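# Move strut channel from top rack arms to bench

## Task

Take the steel strut channel that rests on the uppermost arms of the wall rack and put it down on the work bench, then open the gripper(s) and back the robot away. The channel must stay on the bench by itself, with nothing from the robot holding it up, and the robot must neither fall nor finish leaning over.

## Robot and tools

Robot: a Rainbow Robotics RB-Y1 on a differential base (two drive wheels, two rear casters; 0.66 m long, 0.58 m wide, front edge 0.10 m ahead of the wheel axle). It has a folding torso (squat, shift, pitch, yaw), a head with pan and tilt, and two 7-joint arms, each ending in a parallel gripper. The base cannot strafe. Each arm is rated for 3 kg. Objects may occasionally get nudged by outside disturbances.

Frames: the base frame has its origin on the floor between the drive wheels, x forward, y left, z up. The reported chest, left_hand and right_hand are in this frame. A hand point lies midway between its finger pads; the fingers extend along the hand's -z and close along its x. Printed hand positions get less accurate at long reach. Odometry is the base frame at scene start and counts only wheel rotation, so slip shows up as travel. Heading runs -3.142 to 3.142, positive to the left.

execute_actions(actions, cameras): actions is a list holding zero or one action. An empty list only returns state and images. An action may contain:
- base: exactly one of {"translate_m": d}, a relative straight drive in metres from the current spot, -3 to 3, forward positive; or {"rotate_rad": d}, a relative turn in place, -3.2 to 3.2, counter-clockwise (left) positive. A base command needing more than 8.667 s at its top speed is rejected.
- joints: absolute targets, by name, in radians (grippers in metres of opening). Ranges: torso_squat_rad 0 to 1.2 (bigger lowers the chest); torso_shift_rad -0.3 to 0.6 (positive pushes hips forward); torso_pitch_rad -0.2 to 1.4 (positive bows forward); torso_yaw_rad -1.5 to 1.5 (positive left). Shoulder_pitch -2.356 to 2.356 (negative raises the arm forward); left_shoulder_roll_rad 0 to 3.141, right_shoulder_roll_rad -3.141 to 0 (away from the body lifts the arm sideways); shoulder_yaw -2.094 to 2.094; elbow -2.617 to 0.01 (negative bends); forearm_roll -3.141 to 3.141; wrist_pitch -1.57 to 1.919 (negative tips the hand forward); hand_roll -2.705 to 2.705; gripper_m 0 to 0.1 (clear opening); head_pan_rad -0.523 to 0.523; head_tilt_rad -0.35 to 1.57 (positive looks down). Yaw, roll and pan signs are the same for both arms (positive = left / counter-clockwise from above). A joint counts as arrived within 0.02 rad (gripper 0.004 m).
- speeds: optional caps, translate_m 0.05 to 0.4 m/s, rotate_rad 0.1 to 1.509 rad/s (defaults are the maxima).
- min_time_s: 0.1 to 8, a lower bound on how long each arm/head motion in the action takes.
All parts of an action start together. Parts left out may keep pushing toward an earlier target. An unknown key or out-of-range number rejects the whole call with no motion. cameras: list of head_camera, left_wrist_camera, right_wrist_camera or all; omitted/null means all, [] means none.

Torso combined limits: squat+shift <= 1.52; squat-shift+pitch <= 1.57; shift+0.5 pitch-0.4 squat <= 0.7; shift+0.3 pitch-0.5 squat <= 0.39. Breaking one makes the commanded torso joints stop partway as off_target.

wait(seconds): 0 to 10 s, no new command; returns state and images. zoom_image(camera, region): enlarges [x0,y0,x1,y1] pixels of that camera's most recent full image, at most 504x504. read_manual(section): licence text only. finished_scene(scene): ends the scene for good and reports success; call it only once the channel is resting on the bench and the robot has let go and moved off.

Result lines: base_status and joint_status tell how each motion ended. done = reached (for the base: wheels turned the full amount, even with slip). off_target = rested short and may still push. contact_stop = hit something firm; time_out = took too long; limit_stop_at_<name> = an internal limit blocked it; limit_stop_at_own_body = a guard stopped an arm or torso just before self-contact, nothing pushing; stopped_with_arm = torso halted because an arm had a contact stop. After these, the joint keeps its current position and forgets its target; a contact stop or time_out stops the whole group (torso, left arm, or right arm). "joint command not followed" with a cause line means an arm's targets were held back by the self/arm collision check (gripper still acts); those joints show not_followed and may be retried later. on_its_own lists uncommanded parts; "held at" is the target held, not the actual position. After a stop, first relieve the stalled part in its own action, arms before torso. If both hands hold one object and the torso contact-stops instantly with nothing in the way, resend every arm joint at its reported joint_positions value, then the torso command.

Gripping: command an opening at least 0.005 m narrower than the object; off_target on the gripper then just means it is squeezing.

Things to avoid: the base does not stop at furniture and may keep shoving it; a bent leg can poke past the front edge and push the robot backward without odometry noticing. Never let the arms strike or press on each other, fingers included. Contact torque reaching a joint's load limit (shoulders 61.6, elbow 31.6, wrist joints 22 N m, held weight included) freezes the robot for 10 s. Long holding heats motors; MOTOR HOT warns at 65 °C and at 80 °C an OVER-TEMPERATURE FAULT brakes the arm (limit_stop_at_motor_heat), after which targets must be resent. Heavy loads held far forward can tip the robot over. Do not drop, slam or let the channel slide off, and do not shove hard.

Cameras: head_camera 896x504, wrist cameras 644x364; calibration (K, distortion, T_world_to_cam mapping the base frame to the camera) is given per camera, with small errors that grow for arm cameras at long reach.

Each tool is called after ">>>" as a command line: name --argument value for each argument, lists and objects as JSON in quotes; but a table of rows of numbers goes row by row, as --pt "numbers of a row", without its own name.

## Session

>>> execute_actions --actions '[]'

Scene clock: 0.00 s.
base_odometry: x=+0.000 y=+0.000 heading=+0.000 (m, m, rad; odometry frame)
base_status: not commanded
joint_positions: torso_squat_rad=+0.350 torso_shift_rad=+0.000 torso_pitch_rad=-0.001 torso_yaw_rad=+0.000 left_shoulder_pitch_rad=-0.062 left_shoulder_roll_rad=+0.038 left_shoulder_yaw_rad=-0.023 left_elbow_rad=-0.238 left_forearm_roll_rad=+0.026 left_wrist_pitch_rad=-0.004 left_hand_roll_rad=+0.048 left_gripper_m=+0.100 right_shoulder_pitch_rad=+0.042 right_shoulder_roll_rad=+0.001 right_shoulder_yaw_rad=-0.020 right_elbow_rad=-0.152 right_forearm_roll_rad=-0.005 right_wrist_pitch_rad=+0.043 right_hand_roll_rad=-0.042 right_gripper_m=+0.101 head_pan_rad=+0.001 head_tilt_rad=+0.400
joint_status: not commanded
chest: x=-0.2285 y=-0.0006 z=+1.2476 quat_wxyz=(+1.000, +0.001, +0.000, +0.000) (m; base frame)
left_hand: x=-0.0677 y=+0.2432 z=+0.5805 quat_wxyz=(+0.989, +0.012, -0.150, +0.013) (m; base frame)
right_hand: x=-0.1939 y=-0.2209 z=+0.5625 quat_wxyz=(+0.999, +0.001, -0.035, -0.041) (m; base frame)
pictures: head_camera, left_wrist_camera, right_wrist_camera
Images, in order (width x height): head_camera 896x504, left_wrist_camera 644x364, right_wrist_camera 644x364.

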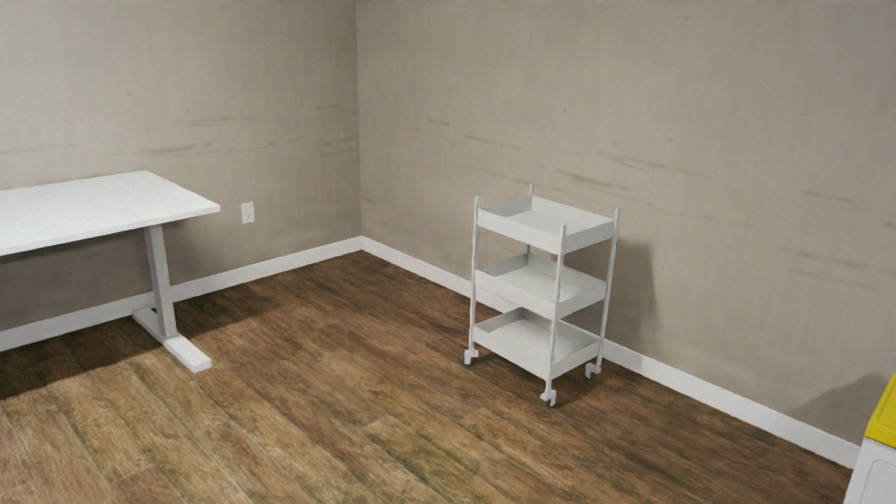

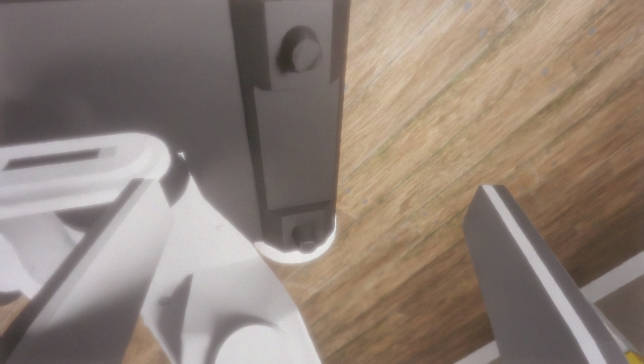

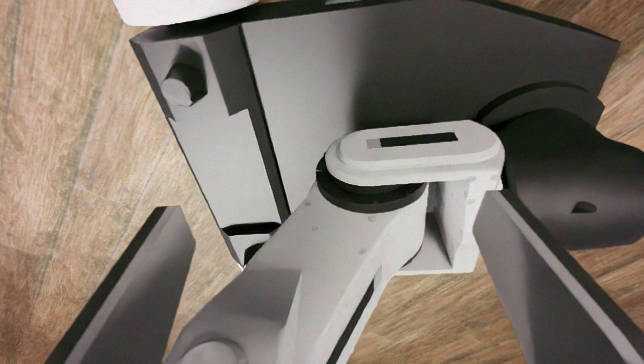

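>>> execute_actions --actions '[{"base": {"rotate_rad": -0.6}, "joints": {"head_pan_rad": -0.52, "head_tilt_rad": 0.15}}]' --cameras '["head_camera"]'

Scene clock: 5.53 s.
base_odometry: x=+0.000 y=+0.000 heading=-0.599 (m, m, rad; odometry frame)
base_status: done
joint_positions: torso_squat_rad=+0.350 torso_shift_rad=+0.000 torso_pitch_rad=-0.001 torso_yaw_rad=+0.000 left_shoulder_pitch_rad=-0.062 left_shoulder_roll_rad=+0.038 left_shoulder_yaw_rad=-0.023 left_elbow_rad=-0.238 left_forearm_roll_rad=+0.026 left_wrist_pitch_rad=-0.004 left_hand_roll_rad=+0.048 left_gripper_m=+0.100 right_shoulder_pitch_rad=+0.042 right_shoulder_roll_rad=+0.001 right_shoulder_yaw_rad=-0.020 right_elbow_rad=-0.152 right_forearm_roll_rad=-0.005 right_wrist_pitch_rad=+0.043 right_hand_roll_rad=-0.042 right_gripper_m=+0.101 head_pan_rad=-0.520 head_tilt_rad=+0.150
joint_status: all done
chest: x=-0.2285 y=-0.0006 z=+1.2476 quat_wxyz=(+1.000, +0.001, +0.000, +0.000) (m; base frame)
left_hand: x=-0.0677 y=+0.2432 z=+0.5805 quat_wxyz=(+0.989, +0.012, -0.150, +0.013) (m; base frame)
right_hand: x=-0.1939 y=-0.2209 z=+0.5625 quat_wxyz=(+0.999, +0.001, -0.035, -0.041) (m; base frame)
pictures: head_camera
camera_calibration (this result's frames):
head_camera: T_world_to_cam=[[-0.479574, -0.876539, 0.0410902, -0.158723], [-0.132759, 0.0261886, -0.990802, 1.4624], [0.867401, -0.480618, -0.128928, 0.307297], [0, 0, 0, 1]] pos_world=[-0.148523, -0.0297327, 1.49509]
Images, in order (width x height): head_camera 896x504.

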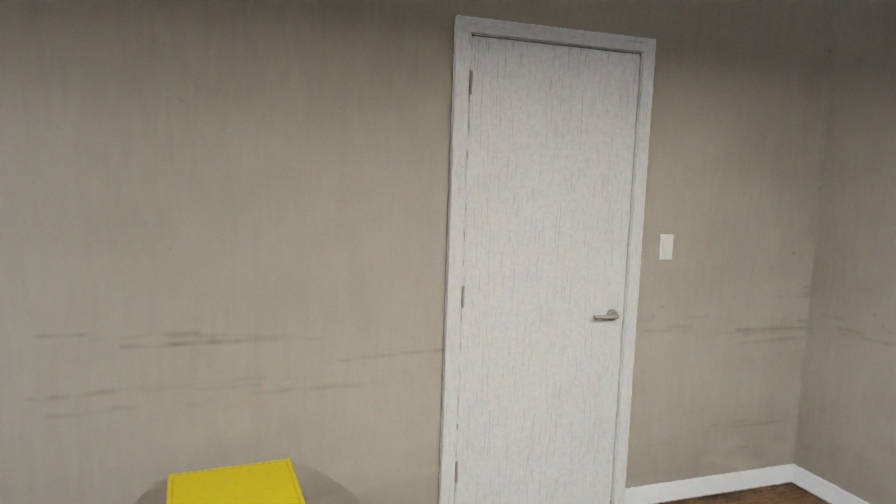

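>>> execute_actions --actions '[{"base": {"rotate_rad": -1.15}, "joints": {"head_pan_rad": -0.52, "head_tilt_rad": 0.2}}]' --cameras '["head_camera"]'

Scene clock: 12.00 s.
base_odometry: x=+0.000 y=+0.000 heading=-1.749 (m, m, rad; odometry frame)
base_status: done
joint_positions: torso_squat_rad=+0.350 torso_shift_rad=+0.000 torso_pitch_rad=-0.001 torso_yaw_rad=+0.000 left_shoulder_pitch_rad=-0.062 left_shoulder_roll_rad=+0.038 left_shoulder_yaw_rad=-0.023 left_elbow_rad=-0.238 left_forearm_roll_rad=+0.026 left_wrist_pitch_rad=-0.004 left_hand_roll_rad=+0.048 left_gripper_m=+0.100 right_shoulder_pitch_rad=+0.042 right_shoulder_roll_rad=+0.001 right_shoulder_yaw_rad=-0.020 right_elbow_rad=-0.152 right_forearm_roll_rad=-0.005 right_wrist_pitch_rad=+0.043 right_hand_roll_rad=-0.042 right_gripper_m=+0.101 head_pan_rad=-0.520 head_tilt_rad=+0.200
joint_status: all done
chest: x=-0.2285 y=-0.0006 z=+1.2476 quat_wxyz=(+1.000, +0.001, +0.000, +0.000) (m; base frame)
left_hand: x=-0.0677 y=+0.2432 z=+0.5805 quat_wxyz=(+0.989, +0.012, -0.150, +0.013) (m; base frame)
right_hand: x=-0.1939 y=-0.2209 z=+0.5625 quat_wxyz=(+0.999, +0.001, -0.035, -0.041) (m; base frame)
pictures: head_camera
camera_calibration (this result's frames):
head_camera: T_world_to_cam=[[-0.477751, -0.877581, 0.0400675, -0.156886], [-0.175551, 0.0506807, -0.983165, 1.44252], [0.860777, -0.476742, -0.178273, 0.377359], [0, 0, 0, 1]] pos_world=[-0.14654, -0.0308851, 1.49179]
Images, in order (width x height): head_camera 896x504.

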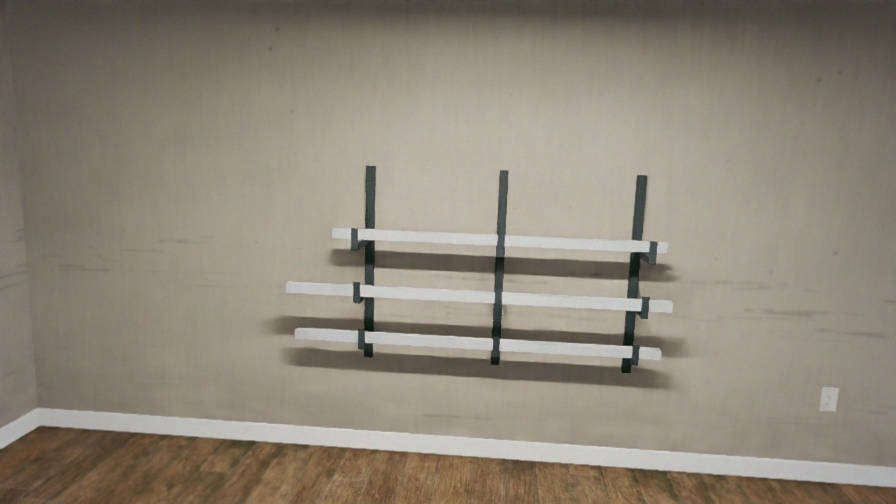

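>>> zoom_image --camera "head_camera" --region '[260, 140, 700, 390]'

Region (260, 140, 700, 390) of head_camera's 896x504 image, scaled by 1.145, with more detail than that image has; it fills the top 286 rows of this view, and the rest is white.

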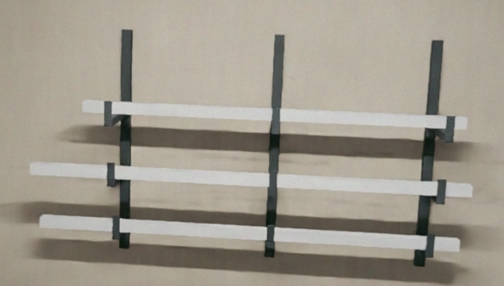

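>>> execute_actions --actions '[{"base": {"rotate_rad": -1.15}, "joints": {"head_pan_rad": -0.52, "head_tilt_rad": 0.25}}]' --cameras '["head_camera"]'

Scene clock: 32.27 s.
base_odometry: x=+0.000 y=+0.001 heading=-2.898 (m, m, rad; odometry frame)
base_status: done
joint_positions: torso_squat_rad=+0.350 torso_shift_rad=+0.000 torso_pitch_rad=-0.001 torso_yaw_rad=+0.000 left_shoulder_pitch_rad=-0.062 left_shoulder_roll_rad=+0.038 left_shoulder_yaw_rad=-0.023 left_elbow_rad=-0.238 left_forearm_roll_rad=+0.026 left_wrist_pitch_rad=-0.004 left_hand_roll_rad=+0.048 left_gripper_m=+0.100 right_shoulder_pitch_rad=+0.042 right_shoulder_roll_rad=+0.001 right_shoulder_yaw_rad=-0.020 right_elbow_rad=-0.152 right_forearm_roll_rad=-0.005 right_wrist_pitch_rad=+0.043 right_hand_roll_rad=-0.042 right_gripper_m=+0.101 head_pan_rad=-0.520 head_tilt_rad=+0.250
joint_status: all done
chest: x=-0.2285 y=-0.0006 z=+1.2476 quat_wxyz=(+1.000, +0.001, +0.000, +0.000) (m; base frame)
left_hand: x=-0.0677 y=+0.2432 z=+0.5805 quat_wxyz=(+0.989, +0.012, -0.150, +0.013) (m; base frame)
right_hand: x=-0.1939 y=-0.2209 z=+0.5625 quat_wxyz=(+0.999, +0.001, -0.035, -0.041) (m; base frame)
pictures: head_camera
camera_calibration (this result's frames):
head_camera: T_world_to_cam=[[-0.475971, -0.878598, 0.0389591, -0.154916], [-0.21801, 0.0749566, -0.973064, 1.41914], [0.852011, -0.471644, -0.22722, 0.446413], [0, 0, 0, 1]] pos_world=[-0.144698, -0.0319351, 1.48838]
Images, in order (width x height): head_camera 896x504.

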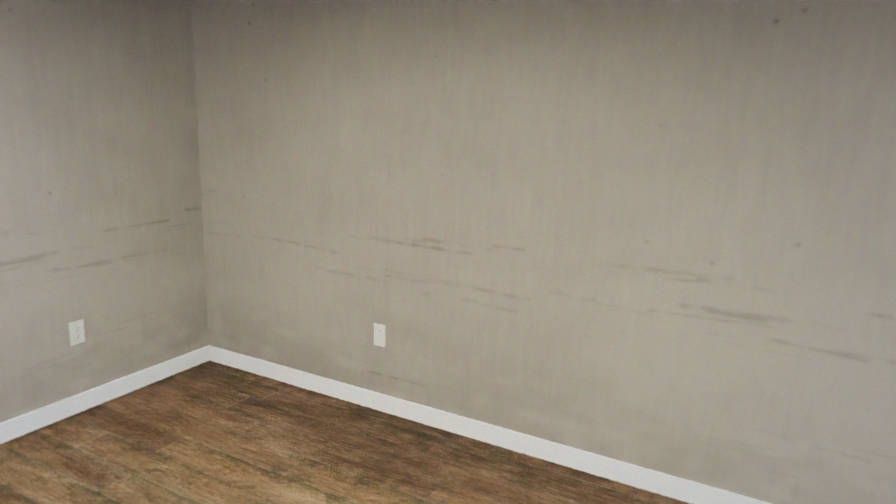

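>>> execute_actions --actions '[{"base": {"rotate_rad": -1.25}, "joints": {"head_pan_rad": -0.52, "head_tilt_rad": 0.3}}]' --cameras '["head_camera"]'

>>> execute_actions --actions '[{"joints": {"head_pan_rad": 0.3, "head_tilt_rad": 0.35}}]' --cameras '["head_camera"]'

Scene clock: 42.67 s.
base_odometry: x=+0.000 y=+0.000 heading=+2.136 (m, m, rad; odometry frame)
base_status: done
joint_positions: torso_squat_rad=+0.350 torso_shift_rad=+0.000 torso_pitch_rad=-0.001 torso_yaw_rad=+0.000 left_shoulder_pitch_rad=-0.062 left_shoulder_roll_rad=+0.038 left_shoulder_yaw_rad=-0.023 left_elbow_rad=-0.238 left_forearm_roll_rad=+0.026 left_wrist_pitch_rad=-0.004 left_hand_roll_rad=+0.048 left_gripper_m=+0.100 right_shoulder_pitch_rad=+0.042 right_shoulder_roll_rad=+0.001 right_shoulder_yaw_rad=-0.020 right_elbow_rad=-0.152 right_forearm_roll_rad=-0.005 right_wrist_pitch_rad=+0.043 right_hand_roll_rad=-0.042 right_gripper_m=+0.101 head_pan_rad=-0.520 head_tilt_rad=+0.300
joint_status: all done
chest: x=-0.2285 y=-0.0006 z=+1.2476 quat_wxyz=(+1.000, +0.001, +0.000, +0.000) (m; base frame)
left_hand: x=-0.0677 y=+0.2432 z=+0.5805 quat_wxyz=(+0.989, +0.012, -0.150, +0.013) (m; base frame)
right_hand: x=-0.1939 y=-0.2209 z=+0.5625 quat_wxyz=(+0.999, +0.001, -0.035, -0.041) (m; base frame)
pictures: head_camera
camera_calibration (this result's frames):
head_camera: T_world_to_cam=[[-0.474242, -0.879585, 0.0377507, -0.152811], [-0.25998, 0.0989474, -0.960531, 1.39234], [0.841133, -0.465338, -0.2756, 0.514216], [0, 0, 0, 1]] pos_world=[-0.143013, -0.0328941, 1.48487]
Images, in order (width x height): head_camera 896x504.

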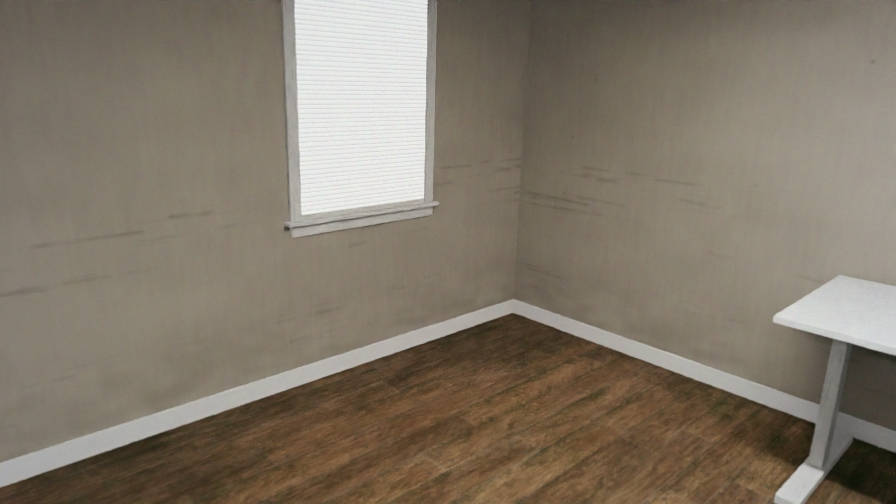

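Scene clock: 43.87 s.
base_odometry: x=+0.000 y=+0.000 heading=+2.136 (m, m, rad; odometry frame)
base_status: not commanded
joint_positions: torso_squat_rad=+0.350 torso_shift_rad=+0.000 torso_pitch_rad=-0.001 torso_yaw_rad=+0.000 left_shoulder_pitch_rad=-0.062 left_shoulder_roll_rad=+0.038 left_shoulder_yaw_rad=-0.023 left_elbow_rad=-0.238 left_forearm_roll_rad=+0.026 left_wrist_pitch_rad=-0.004 left_hand_roll_rad=+0.048 left_gripper_m=+0.100 right_shoulder_pitch_rad=+0.042 right_shoulder_roll_rad=+0.001 right_shoulder_yaw_rad=-0.020 right_elbow_rad=-0.152 right_forearm_roll_rad=-0.005 right_wrist_pitch_rad=+0.043 right_hand_roll_rad=-0.042 right_gripper_m=+0.101 head_pan_rad=+0.300 head_tilt_rad=+0.350
joint_status: all done
chest: x=-0.2285 y=-0.0006 z=+1.2476 quat_wxyz=(+1.000, +0.001, +0.000, +0.000) (m; base frame)
left_hand: x=-0.0677 y=+0.2432 z=+0.5805 quat_wxyz=(+0.989, +0.012, -0.150, +0.013) (m; base frame)
right_hand: x=-0.1939 y=-0.2209 z=+0.5625 quat_wxyz=(+0.999, +0.001, -0.035, -0.041) (m; base frame)
pictures: head_camera
camera_calibration (this result's frames):
head_camera: T_world_to_cam=[[0.321302, -0.946256, 0.0369453, 0.0127269], [-0.294144, -0.136809, -0.945919, 1.36393], [0.900136, 0.293058, -0.322293, 0.594646], [0, 0, 0, 1]] pos_world=[-0.13816, 0.0243743, 1.48134]
Images, in order (width x height): head_camera 896x504.

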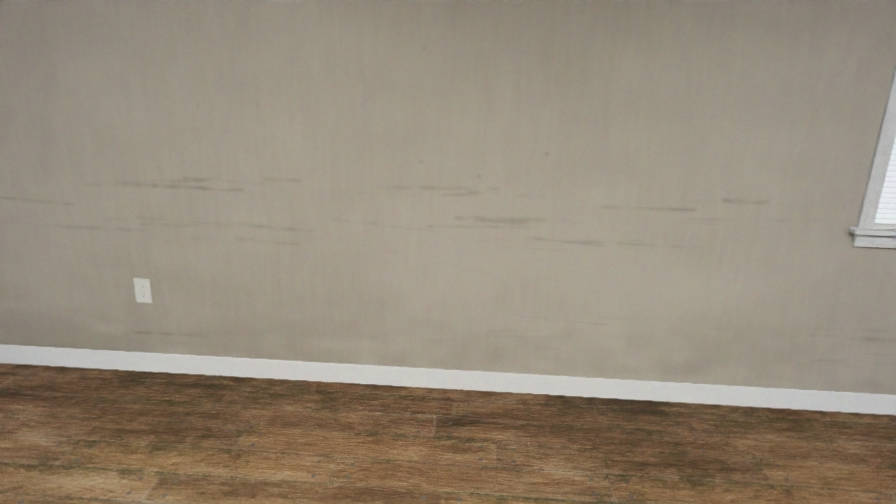

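>>> execute_actions --actions '[{"base": {"rotate_rad": -0.8}, "joints": {"head_pan_rad": -0.3, "head_tilt_rad": 0.35}}]' --cameras '["head_camera"]'

Scene clock: 57.60 s.
base_odometry: x=+0.000 y=+0.000 heading=+1.337 (m, m, rad; odometry frame)
base_status: done
joint_positions: torso_squat_rad=+0.350 torso_shift_rad=+0.000 torso_pitch_rad=-0.001 torso_yaw_rad=+0.000 left_shoulder_pitch_rad=-0.062 left_shoulder_roll_rad=+0.038 left_shoulder_yaw_rad=-0.023 left_elbow_rad=-0.238 left_forearm_roll_rad=+0.026 left_wrist_pitch_rad=-0.004 left_hand_roll_rad=+0.048 left_gripper_m=+0.100 right_shoulder_pitch_rad=+0.042 right_shoulder_roll_rad=+0.001 right_shoulder_yaw_rad=-0.020 right_elbow_rad=-0.152 right_forearm_roll_rad=-0.005 right_wrist_pitch_rad=+0.043 right_hand_roll_rad=-0.042 right_gripper_m=+0.101 head_pan_rad=-0.300 head_tilt_rad=+0.350
joint_status: all done
chest: x=-0.2285 y=-0.0006 z=+1.2476 quat_wxyz=(+1.000, +0.001, +0.000, +0.000) (m; base frame)
left_hand: x=-0.0677 y=+0.2432 z=+0.5805 quat_wxyz=(+0.989, +0.012, -0.150, +0.013) (m; base frame)
right_hand: x=-0.1939 y=-0.2209 z=+0.5625 quat_wxyz=(+0.999, +0.001, -0.035, -0.041) (m; base frame)
pictures: head_camera
camera_calibration (this result's frames):
head_camera: T_world_to_cam=[[-0.269028, -0.962441, 0.0364946, -0.108647], [-0.320577, 0.0537503, -0.945696, 1.3583], [0.908215, -0.266119, -0.322996, 0.596862], [0, 0, 0, 1]] pos_world=[-0.135868, -0.0187389, 1.48129]
Images, in order (width x height): head_camera 896x504.

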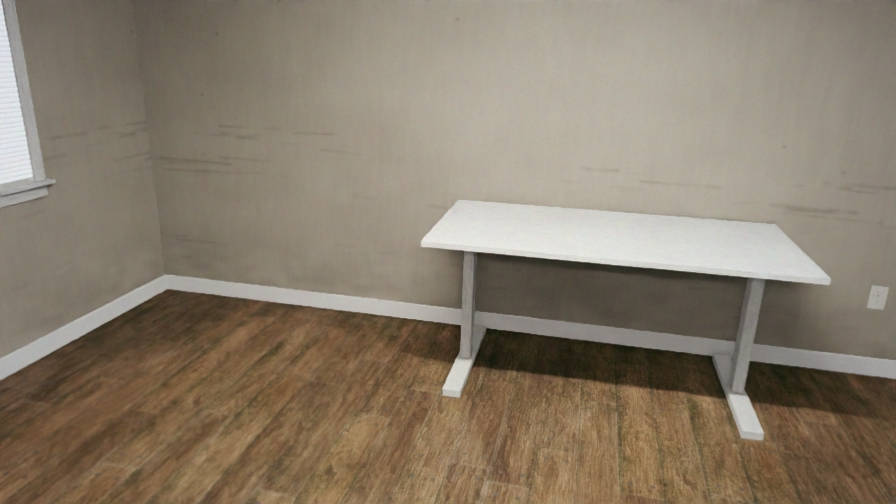

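>>> execute_actions --actions '[{"base": {"rotate_rad": 2.518}, "joints": {"head_pan_rad": 0.0, "head_tilt_rad": 0.3}}]' --cameras '[]'

>>> execute_actions --actions '[{"base": {"translate_m": 1.5}}]' --cameras '[]'

>>> execute_actions --actions '[{"base": {"rotate_rad": 0.119}}]' --cameras '["head_camera"]'

Scene clock: 98.80 s.
base_odometry: x=+0.000 y=+0.000 heading=-2.429 (m, m, rad; odometry frame)
base_status: done
joint_positions: torso_squat_rad=+0.350 torso_shift_rad=-0.001 torso_pitch_rad=-0.001 torso_yaw_rad=+0.000 left_shoulder_pitch_rad=-0.062 left_shoulder_roll_rad=+0.038 left_shoulder_yaw_rad=-0.023 left_elbow_rad=-0.238 left_forearm_roll_rad=+0.026 left_wrist_pitch_rad=-0.004 left_hand_roll_rad=+0.048 left_gripper_m=+0.100 right_shoulder_pitch_rad=+0.042 right_shoulder_roll_rad=+0.001 right_shoulder_yaw_rad=-0.020 right_elbow_rad=-0.152 right_forearm_roll_rad=-0.005 right_wrist_pitch_rad=+0.043 right_hand_roll_rad=-0.042 right_gripper_m=+0.101 head_pan_rad=+0.000 head_tilt_rad=+0.300
joint_status: all done
chest: x=-0.2286 y=-0.0006 z=+1.2476 quat_wxyz=(+1.000, +0.001, +0.000, +0.000) (m; base frame)
left_hand: x=-0.0677 y=+0.2432 z=+0.5805 quat_wxyz=(+0.989, +0.012, -0.150, +0.013) (m; base frame)
right_hand: x=-0.1939 y=-0.2209 z=+0.5625 quat_wxyz=(+0.999, +0.001, -0.035, -0.041) (m; base frame)
pictures: none
No camera images: the call's "cameras" was empty. Leave "cameras" out to get every camera's image.

Scene clock: 104.00 s.
base_odometry: x=-1.134 y=-0.981 heading=-2.428 (m, m, rad; odometry frame)
base_status: done
joint_positions: torso_squat_rad=+0.350 torso_shift_rad=+0.000 torso_pitch_rad=-0.001 torso_yaw_rad=+0.000 left_shoulder_pitch_rad=-0.062 left_shoulder_roll_rad=+0.038 left_shoulder_yaw_rad=-0.023 left_elbow_rad=-0.238 left_forearm_roll_rad=+0.026 left_wrist_pitch_rad=-0.004 left_hand_roll_rad=+0.048 left_gripper_m=+0.100 right_shoulder_pitch_rad=+0.042 right_shoulder_roll_rad=+0.001 right_shoulder_yaw_rad=-0.020 right_elbow_rad=-0.152 right_forearm_roll_rad=-0.005 right_wrist_pitch_rad=+0.043 right_hand_roll_rad=-0.042 right_gripper_m=+0.101 head_pan_rad=+0.000 head_tilt_rad=+0.300
joint_status: not commanded
chest: x=-0.2285 y=-0.0006 z=+1.2476 quat_wxyz=(+1.000, +0.001, +0.000, +0.000) (m; base frame)
left_hand: x=-0.0676 y=+0.2432 z=+0.5805 quat_wxyz=(+0.989, +0.012, -0.150, +0.013) (m; base frame)
right_hand: x=-0.1939 y=-0.2209 z=+0.5625 quat_wxyz=(+0.999, +0.001, -0.035, -0.041) (m; base frame)
pictures: none
No camera images: the call's "cameras" was empty. Leave "cameras" out to get every camera's image.

Scene clock: 105.47 s.
base_odometry: x=-1.135 y=-0.981 heading=-2.310 (m, m, rad; odometry frame)
base_status: done
joint_positions: torso_squat_rad=+0.350 torso_shift_rad=+0.000 torso_pitch_rad=-0.001 torso_yaw_rad=+0.000 left_shoulder_pitch_rad=-0.062 left_shoulder_roll_rad=+0.038 left_shoulder_yaw_rad=-0.023 left_elbow_rad=-0.238 left_forearm_roll_rad=+0.026 left_wrist_pitch_rad=-0.004 left_hand_roll_rad=+0.048 left_gripper_m=+0.100 right_shoulder_pitch_rad=+0.042 right_shoulder_roll_rad=+0.001 right_shoulder_yaw_rad=-0.020 right_elbow_rad=-0.152 right_forearm_roll_rad=-0.005 right_wrist_pitch_rad=+0.043 right_hand_roll_rad=-0.042 right_gripper_m=+0.101 head_pan_rad=+0.000 head_tilt_rad=+0.300
joint_status: not commanded
chest: x=-0.2285 y=-0.0006 z=+1.2476 quat_wxyz=(+1.000, +0.001, +0.000, +0.000) (m; base frame)
left_hand: x=-0.0677 y=+0.2432 z=+0.5806 quat_wxyz=(+0.989, +0.012, -0.150, +0.013) (m; base frame)
right_hand: x=-0.1939 y=-0.2209 z=+0.5625 quat_wxyz=(+0.999, +0.001, -0.035, -0.041) (m; base frame)
pictures: head_camera
camera_calibration (this result's frames):
head_camera: T_world_to_cam=[[0.025401, -0.998958, 0.0379138, -0.049926], [-0.274224, -0.043434, -0.960684, 1.38952], [0.96133, 0.0140054, -0.275042, 0.538591], [0, 0, 0, 1]] pos_world=[-0.135458, 0.00293503, 1.48491]
Images, in order (width x height): head_camera 896x504.

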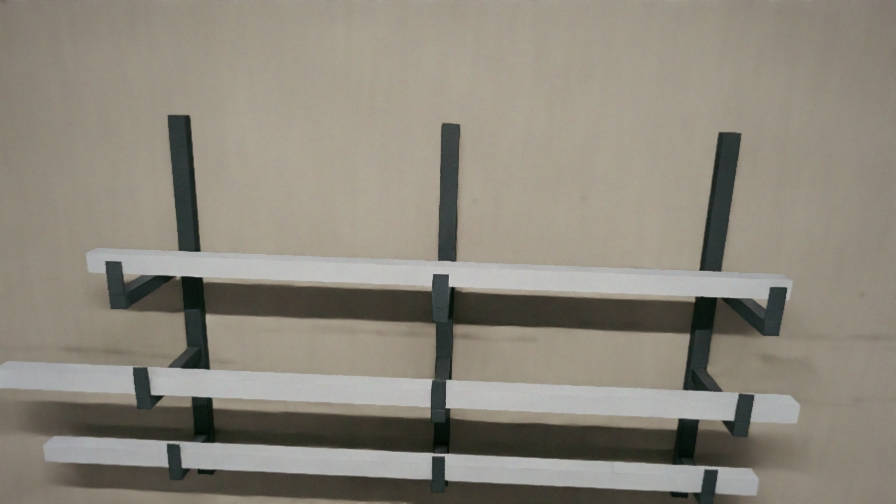

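>>> zoom_image --camera "head_camera" --region '[70, 220, 270, 333]'

>>> zoom_image --camera "head_camera" --region '[660, 240, 860, 353]'

>>> zoom_image --camera "head_camera" --region '[350, 230, 550, 343]'

Region (70, 220, 270, 333) of head_camera's 896x504 image, scaled by 2.520, with more detail than that image has; it fills the top 285 rows of this view, and the rest is white.

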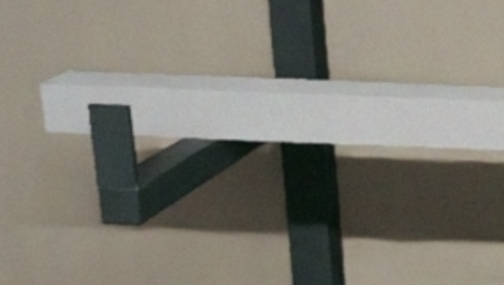

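Region (660, 240, 860, 353) of head_camera's 896x504 image, scaled by 2.520, with more detail than that image has; it fills the top 285 rows of this view, and the rest is white.

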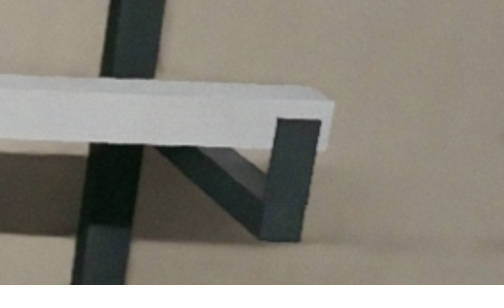

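Region (350, 230, 550, 343) of head_camera's 896x504 image, scaled by 2.520, with more detail than that image has; it fills the top 285 rows of this view, and the rest is white.

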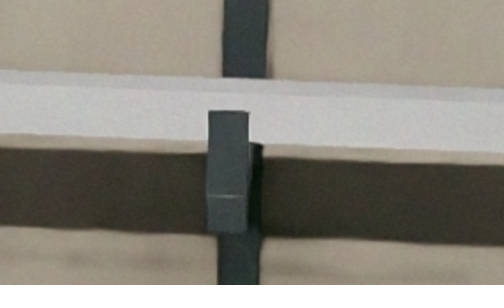

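>>> execute_actions --actions '[{"base": {"translate_m": 0.5}, "joints": {"torso_squat_rad": 0.0, "left_shoulder_pitch_rad": -1.335, "left_shoulder_roll_rad": 0.264, "left_shoulder_yaw_rad": 0.339, "left_elbow_rad": -0.55, "left_forearm_roll_rad": 0, "left_wrist_pitch_rad": 1.87, "left_hand_roll_rad": 0, "right_shoulder_pitch_rad": -1.335, "right_shoulder_roll_rad": -0.264, "right_shoulder_yaw_rad": -0.339, "right_elbow_rad": -0.55, "right_forearm_roll_rad": 0, "right_wrist_pitch_rad": 1.87, "right_hand_roll_rad": 0, "head_tilt_rad": 0.6}}]'

Scene clock: 157.43 s.
base_odometry: x=-1.471 y=-1.351 heading=-2.310 (m, m, rad; odometry frame)
base_status: done
joint_positions: torso_squat_rad=+0.000 torso_shift_rad=+0.000 torso_pitch_rad=-0.001 torso_yaw_rad=+0.000 left_shoulder_pitch_rad=-1.335 left_shoulder_roll_rad=+0.264 left_shoulder_yaw_rad=+0.339 left_elbow_rad=-0.550 left_forearm_roll_rad=+0.000 left_wrist_pitch_rad=+1.870 left_hand_roll_rad=+0.000 left_gripper_m=+0.100 right_shoulder_pitch_rad=-1.335 right_shoulder_roll_rad=-0.264 right_shoulder_yaw_rad=-0.339 right_elbow_rad=-0.550 right_forearm_roll_rad=+0.000 right_wrist_pitch_rad=+1.870 right_hand_roll_rad=+0.000 right_gripper_m=+0.101 head_pan_rad=+0.000 head_tilt_rad=+0.600
joint_status: all done
chest: x=-0.2285 y=-0.0006 z=+1.2899 quat_wxyz=(+1.000, +0.001, +0.000, +0.000) (m; base frame)
left_hand: x=+0.3005 y=+0.2196 z=+1.1477 quat_wxyz=(+1.000, +0.001, -0.001, +0.000) (m; base frame)
right_hand: x=+0.3006 y=-0.2201 z=+1.1470 quat_wxyz=(+1.000, +0.000, -0.001, +0.000) (m; base frame)
pictures: head_camera, left_wrist_camera, right_wrist_camera
camera_calibration (this result's frames):
head_camera: T_world_to_cam=[[0.0358814, -0.998941, 0.0287895, -0.035746], [-0.545898, -0.0437224, -0.83671, 1.18937], [0.837083, 0.0143062, -0.546889, 0.929596], [0, 0, 0, 1]] pos_world=[-0.127593, 0.00299488, 1.50457]
left_wrist_camera: T_world_to_cam=[[0.999554, 0.011915, -0.0273809, -0.275105], [0.0272409, -0.739439, 0.672672, -0.590918], [-0.0122316, -0.673118, -0.739434, 1.08726], [0, 0, 0, 1]] pos_world=[0.304378, 0.298184, 1.19392]
right_wrist_camera: T_world_to_cam=[[-0.999335, 0.0283977, 0.0228636, 0.282508], [0.0364579, 0.777866, 0.627372, -0.526801], [0.0000311469, 0.627789, -0.778384, 1.11706], [0, 0, 0, 1]] pos_world=[0.301492, -0.299521, 1.19354]
Images, in order (width x height): head_camera 896x504, left_wrist_camera 644x364, right_wrist_camera 644x364.

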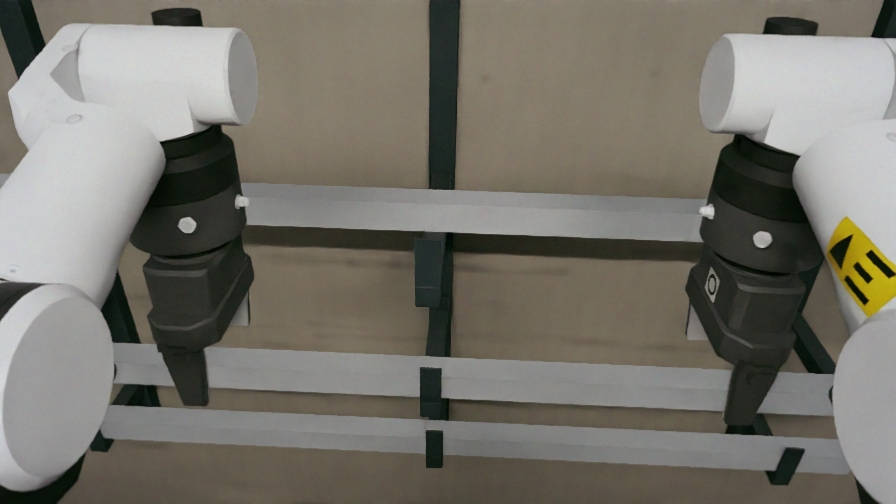

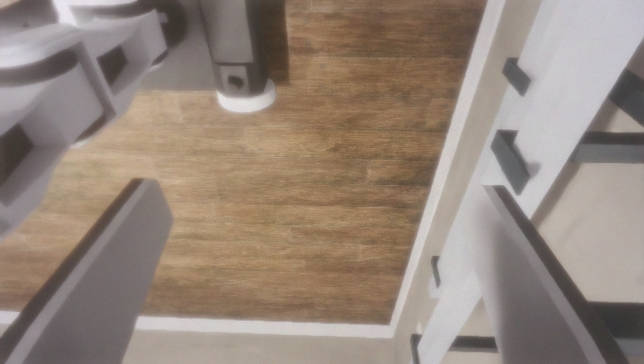

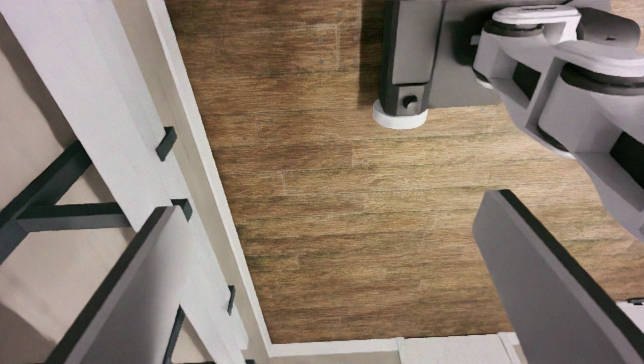

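>>> zoom_image --camera "head_camera" --region '[340, 160, 540, 320]'

Region (340, 160, 540, 320) of head_camera's 896x504 image, scaled by 2.520, with more detail than that image has; it fills the top 403 rows of this view, and the rest is white.

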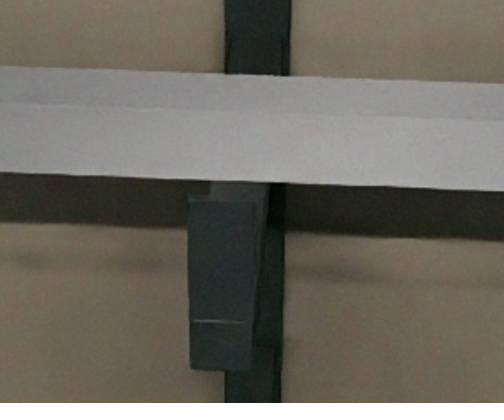

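>>> execute_actions --actions '[{"base": {"translate_m": 0.30}, "joints": {"left_shoulder_pitch_rad": -1.493, "left_shoulder_roll_rad": 0.321, "left_shoulder_yaw_rad": 0.348, "left_elbow_rad": -0.402, "left_wrist_pitch_rad": 1.89, "right_shoulder_pitch_rad": -1.493, "right_shoulder_roll_rad": -0.321, "right_shoulder_yaw_rad": -0.348, "right_elbow_rad": -0.402, "right_wrist_pitch_rad": 1.89, "head_tilt_rad": 0.8}, "speeds": {"translate_m": 0.2}}]'

Scene clock: 200.10 s.
base_odometry: x=-1.673 y=-1.573 heading=-2.309 (m, m, rad; odometry frame)
base_status: done
joint_positions: torso_squat_rad=+0.000 torso_shift_rad=+0.000 torso_pitch_rad=+0.000 torso_yaw_rad=+0.000 left_shoulder_pitch_rad=-1.493 left_shoulder_roll_rad=+0.321 left_shoulder_yaw_rad=+0.348 left_elbow_rad=-0.402 left_forearm_roll_rad=+0.000 left_wrist_pitch_rad=+1.890 left_hand_roll_rad=+0.000 left_gripper_m=+0.100 right_shoulder_pitch_rad=-1.493 right_shoulder_roll_rad=-0.321 right_shoulder_yaw_rad=-0.348 right_elbow_rad=-0.402 right_forearm_roll_rad=+0.000 right_wrist_pitch_rad=+1.890 right_hand_roll_rad=+0.000 right_gripper_m=+0.101 head_pan_rad=+0.000 head_tilt_rad=+0.800
joint_status: all done
chest: x=-0.2284 y=-0.0006 z=+1.2899 quat_wxyz=(+1.000, +0.001, +0.000, +0.000) (m; base frame)
left_hand: x=+0.3020 y=+0.2197 z=+1.1989 quat_wxyz=(+1.000, +0.001, +0.000, +0.000) (m; base frame)
right_hand: x=+0.3021 y=-0.2205 z=+1.1983 quat_wxyz=(+1.000, +0.000, +0.000, +0.000) (m; base frame)
pictures: head_camera, left_wrist_camera, right_wrist_camera
camera_calibration (this result's frames):
head_camera: T_world_to_cam=[[0.0411448, -0.99893, 0.0211169, -0.0232295], [-0.701294, -0.0439266, -0.711517, 0.970779], [0.711683, 0.014466, -0.702351, 1.13527], [0, 0, 0, 1]] pos_world=[-0.126198, 0.00301559, 1.48858]
left_wrist_camera: T_world_to_cam=[[0.999531, 0.0123538, -0.0280352, -0.274493], [0.0280052, -0.739461, 0.672616, -0.625486], [-0.0124216, -0.673086, -0.73946, 1.12538], [0, 0, 0, 1]] pos_world=[0.30586, 0.298348, 1.24519]
right_wrist_camera: T_world_to_cam=[[-0.999302, 0.0289192, 0.0236302, 0.282005], [0.037345, 0.777875, 0.627309, -0.558915], [-0.00024004, 0.627753, -0.778412, 1.15724], [0, 0, 0, 1]] pos_world=[0.302959, -0.299852, 1.24476]
Images, in order (width x height): head_camera 896x504, left_wrist_camera 644x364, right_wrist_camera 644x364.

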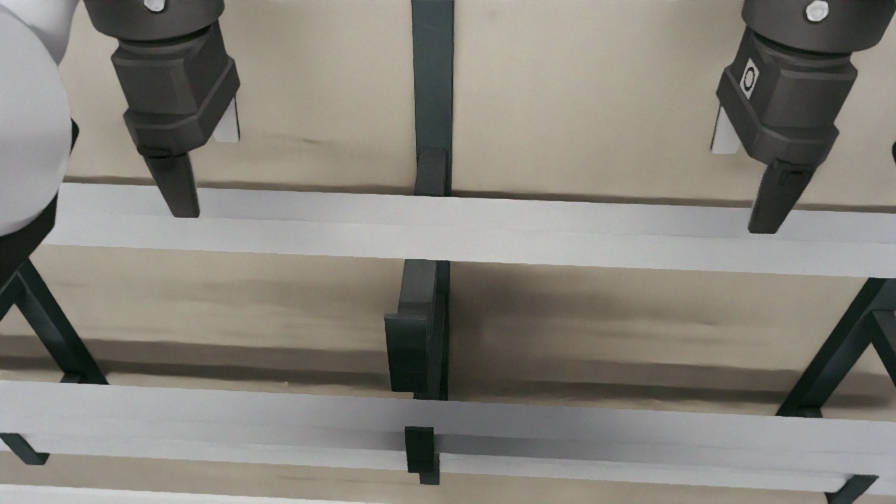

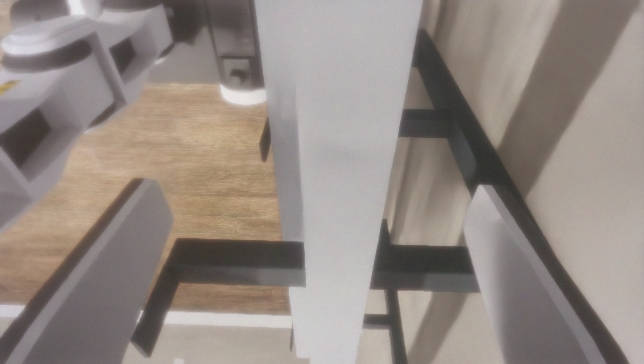

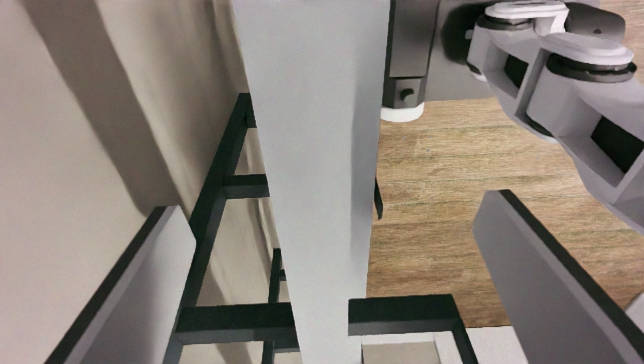

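>>> zoom_image --camera "left_wrist_camera" --region '[120, 40, 520, 266]'

>>> zoom_image --camera "right_wrist_camera" --region '[120, 40, 520, 266]'

Region (120, 40, 520, 266) of left_wrist_camera's 644x364 image, scaled by 1.260, with more detail than that image has; it fills the top 285 rows of this view, and the rest is white.

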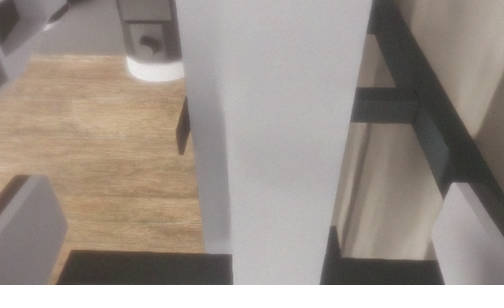

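Region (120, 40, 520, 266) of right_wrist_camera's 644x364 image, scaled by 1.260, with more detail than that image has; it fills the top 285 rows of this view, and the rest is white.

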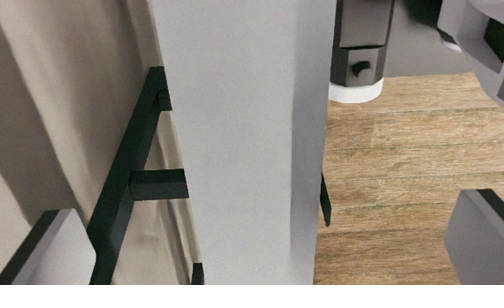

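>>> execute_actions --actions '[{"base": {"translate_m": 0.014}, "joints": {"torso_squat_rad": 0.47}}]'

Scene clock: 226.07 s.
base_odometry: x=-1.683 y=-1.583 heading=-2.309 (m, m, rad; odometry frame)
base_status: done
joint_positions: torso_squat_rad=+0.470 torso_shift_rad=+0.000 torso_pitch_rad=-0.001 torso_yaw_rad=+0.000 left_shoulder_pitch_rad=-1.493 left_shoulder_roll_rad=+0.321 left_shoulder_yaw_rad=+0.348 left_elbow_rad=-0.402 left_forearm_roll_rad=+0.000 left_wrist_pitch_rad=+1.890 left_hand_roll_rad=+0.000 left_gripper_m=+0.100 right_shoulder_pitch_rad=-1.493 right_shoulder_roll_rad=-0.321 right_shoulder_yaw_rad=-0.348 right_elbow_rad=-0.402 right_forearm_roll_rad=+0.000 right_wrist_pitch_rad=+1.890 right_hand_roll_rad=+0.000 right_gripper_m=+0.101 head_pan_rad=+0.000 head_tilt_rad=+0.800
joint_status: all done
chest: x=-0.2285 y=-0.0006 z=+1.2140 quat_wxyz=(+1.000, +0.001, +0.000, +0.000) (m; base frame)
left_hand: x=+0.3019 y=+0.2198 z=+1.1232 quat_wxyz=(+1.000, +0.001, +0.000, +0.000) (m; base frame)
right_hand: x=+0.3020 y=-0.2204 z=+1.1225 quat_wxyz=(+1.000, +0.000, +0.000, +0.000) (m; base frame)
pictures: head_camera, left_wrist_camera, right_wrist_camera
camera_calibration (this result's frames):
head_camera: T_world_to_cam=[[0.0411397, -0.99893, 0.0211269, -0.0216113], [-0.701123, -0.0439267, -0.711686, 0.916948], [0.711852, 0.014466, -0.70218, 1.08187], [0, 0, 0, 1]] pos_world=[-0.12635, 0.00303997, 1.4127]
left_wrist_camera: T_world_to_cam=[[0.999536, 0.0123575, -0.0278288, -0.276764], [0.0278691, -0.739461, 0.672622, -0.574459], [-0.0122664, -0.673086, -0.739463, 1.06932], [0, 0, 0, 1]] pos_world=[0.305762, 0.298374, 1.16941]
right_wrist_camera: T_world_to_cam=[[-0.999308, 0.0289162, 0.0234094, 0.283959], [0.0372041, 0.777874, 0.627318, -0.511368], [-0.0000699436, 0.627754, -0.778412, 1.09819], [0, 0, 0, 1]] pos_world=[0.302864, -0.299826, 1.16899]
Images, in order (width x height): head_camera 896x504, left_wrist_camera 644x364, right_wrist_camera 644x364.

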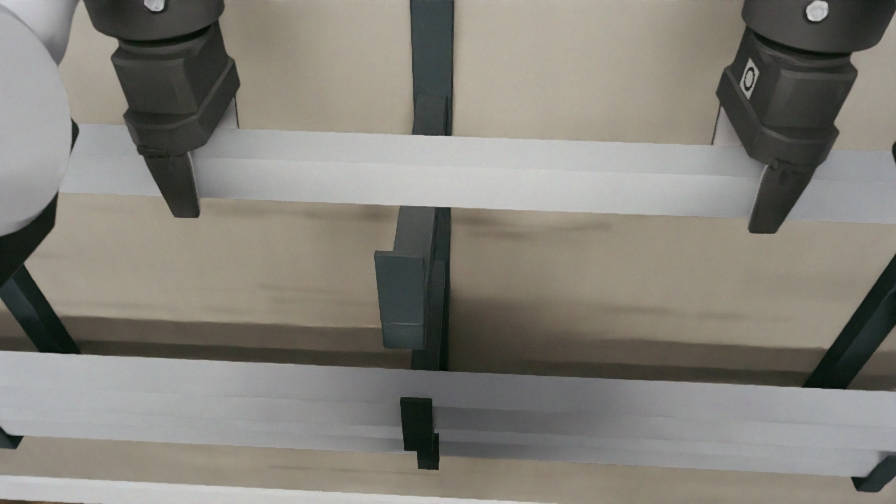

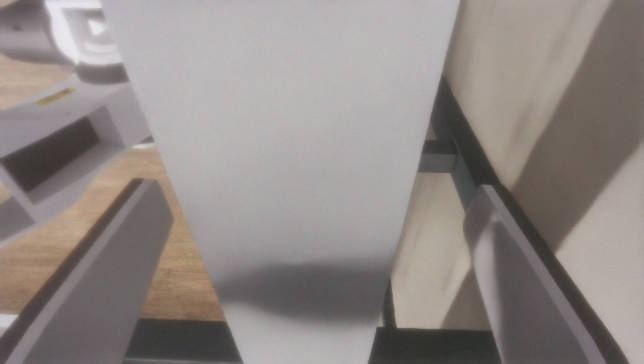

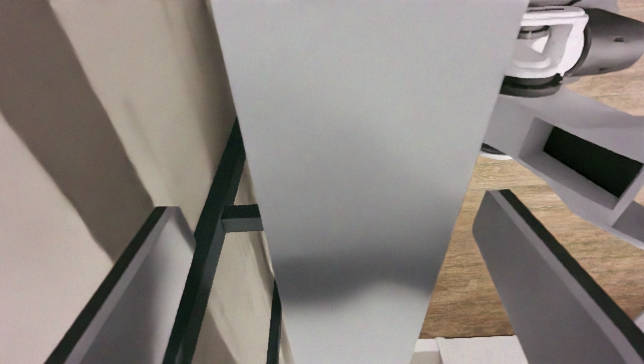

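>>> execute_actions --actions '[{"joints": {"torso_squat_rad": 0.49}}]' --cameras '[]'

>>> execute_actions --actions '[{"joints": {"left_gripper_m": 0.015, "right_gripper_m": 0.015}}]'

Scene clock: 234.83 s.
base_odometry: x=-1.683 y=-1.583 heading=-2.309 (m, m, rad; odometry frame)
base_status: not commanded
joint_positions: torso_squat_rad=+0.490 torso_shift_rad=+0.000 torso_pitch_rad=-0.001 torso_yaw_rad=+0.000 left_shoulder_pitch_rad=-1.493 left_shoulder_roll_rad=+0.321 left_shoulder_yaw_rad=+0.348 left_elbow_rad=-0.402 left_forearm_roll_rad=+0.000 left_wrist_pitch_rad=+1.890 left_hand_roll_rad=+0.000 left_gripper_m=+0.100 right_shoulder_pitch_rad=-1.493 right_shoulder_roll_rad=-0.321 right_shoulder_yaw_rad=-0.348 right_elbow_rad=-0.402 right_forearm_roll_rad=+0.000 right_wrist_pitch_rad=+1.890 right_hand_roll_rad=+0.000 right_gripper_m=+0.101 head_pan_rad=+0.000 head_tilt_rad=+0.800
joint_status: all done
chest: x=-0.2285 y=-0.0006 z=+1.2076 quat_wxyz=(+1.000, +0.001, +0.000, +0.000) (m; base frame)
left_hand: x=+0.3019 y=+0.2198 z=+1.1167 quat_wxyz=(+1.000, +0.001, +0.000, +0.000) (m; base frame)
right_hand: x=+0.3020 y=-0.2204 z=+1.1160 quat_wxyz=(+1.000, +0.000, +0.000, +0.000) (m; base frame)
pictures: none
No camera images: the call's "cameras" was empty. Leave "cameras" out to get every camera's image.

Scene clock: 236.17 s.
base_odometry: x=-1.683 y=-1.583 heading=-2.309 (m, m, rad; odometry frame)
base_status: not commanded
joint_positions: torso_squat_rad=+0.490 torso_shift_rad=-0.001 torso_pitch_rad=-0.001 torso_yaw_rad=+0.000 left_shoulder_pitch_rad=-1.493 left_shoulder_roll_rad=+0.321 left_shoulder_yaw_rad=+0.348 left_elbow_rad=-0.402 left_forearm_roll_rad=+0.000 left_wrist_pitch_rad=+1.890 left_hand_roll_rad=+0.000 left_gripper_m=+0.041 right_shoulder_pitch_rad=-1.493 right_shoulder_roll_rad=-0.321 right_shoulder_yaw_rad=-0.348 right_elbow_rad=-0.402 right_forearm_roll_rad=+0.000 right_wrist_pitch_rad=+1.891 right_hand_roll_rad=+0.000 right_gripper_m=+0.042 head_pan_rad=+0.000 head_tilt_rad=+0.800
joint_status: left_gripper_m off_target (ended at +0.041, target +0.015); right_gripper_m off_target (ended at +0.042, target +0.015)
chest: x=-0.2287 y=-0.0006 z=+1.2075 quat_wxyz=(+1.000, +0.001, -0.001, +0.000) (m; base frame)
left_hand: x=+0.3018 y=+0.2198 z=+1.1169 quat_wxyz=(+1.000, +0.001, -0.001, +0.000) (m; base frame)
right_hand: x=+0.3015 y=-0.2205 z=+1.1160 quat_wxyz=(+1.000, +0.000, +0.000, +0.000) (m; base frame)
pictures: head_camera, left_wrist_camera, right_wrist_camera
camera_calibration (this result's frames):
head_camera: T_world_to_cam=[[0.0410838, -0.998932, 0.0211399, -0.0214913], [-0.700895, -0.043892, -0.711913, 0.912497], [0.71208, 0.0144312, -0.70195, 1.07726], [0, 0, 0, 1]] pos_world=[-0.126648, 0.00303678, 1.40625]
left_wrist_camera: T_world_to_cam=[[0.999552, 0.0123218, -0.0272624, -0.277419], [0.0274614, -0.739469, 0.67263, -0.570159], [-0.0118717, -0.673078, -0.739476, 1.06459], [0, 0, 0, 1]] pos_world=[0.305591, 0.298357, 1.16318]
right_wrist_camera: T_world_to_cam=[[-0.999278, 0.0289982, 0.0245632, 0.282316], [0.0379922, 0.777858, 0.62729, -0.507427], [-0.000916425, 0.62777, -0.778398, 1.09337], [0, 0, 0, 1]] pos_world=[0.302392, -0.299865, 1.16245]
Images, in order (width x height): head_camera 896x504, left_wrist_camera 644x364, right_wrist_camera 644x364.

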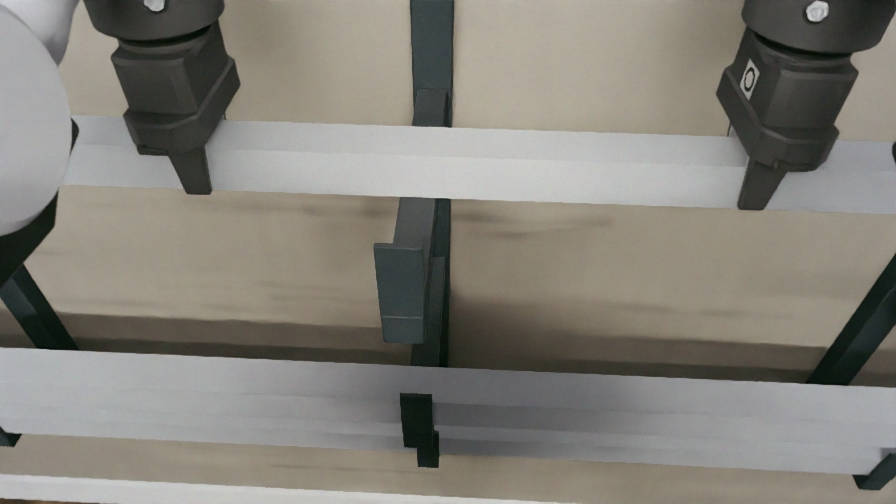

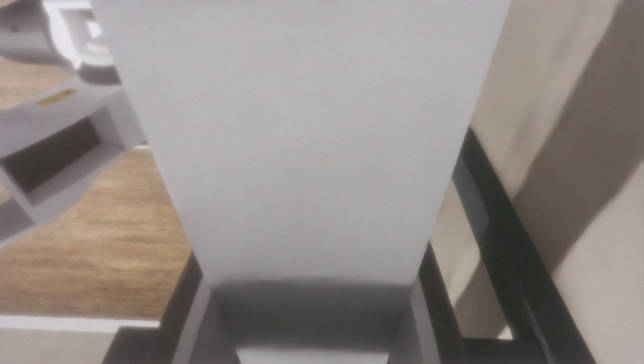

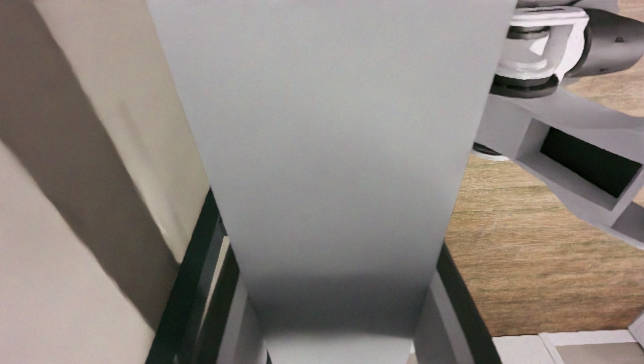

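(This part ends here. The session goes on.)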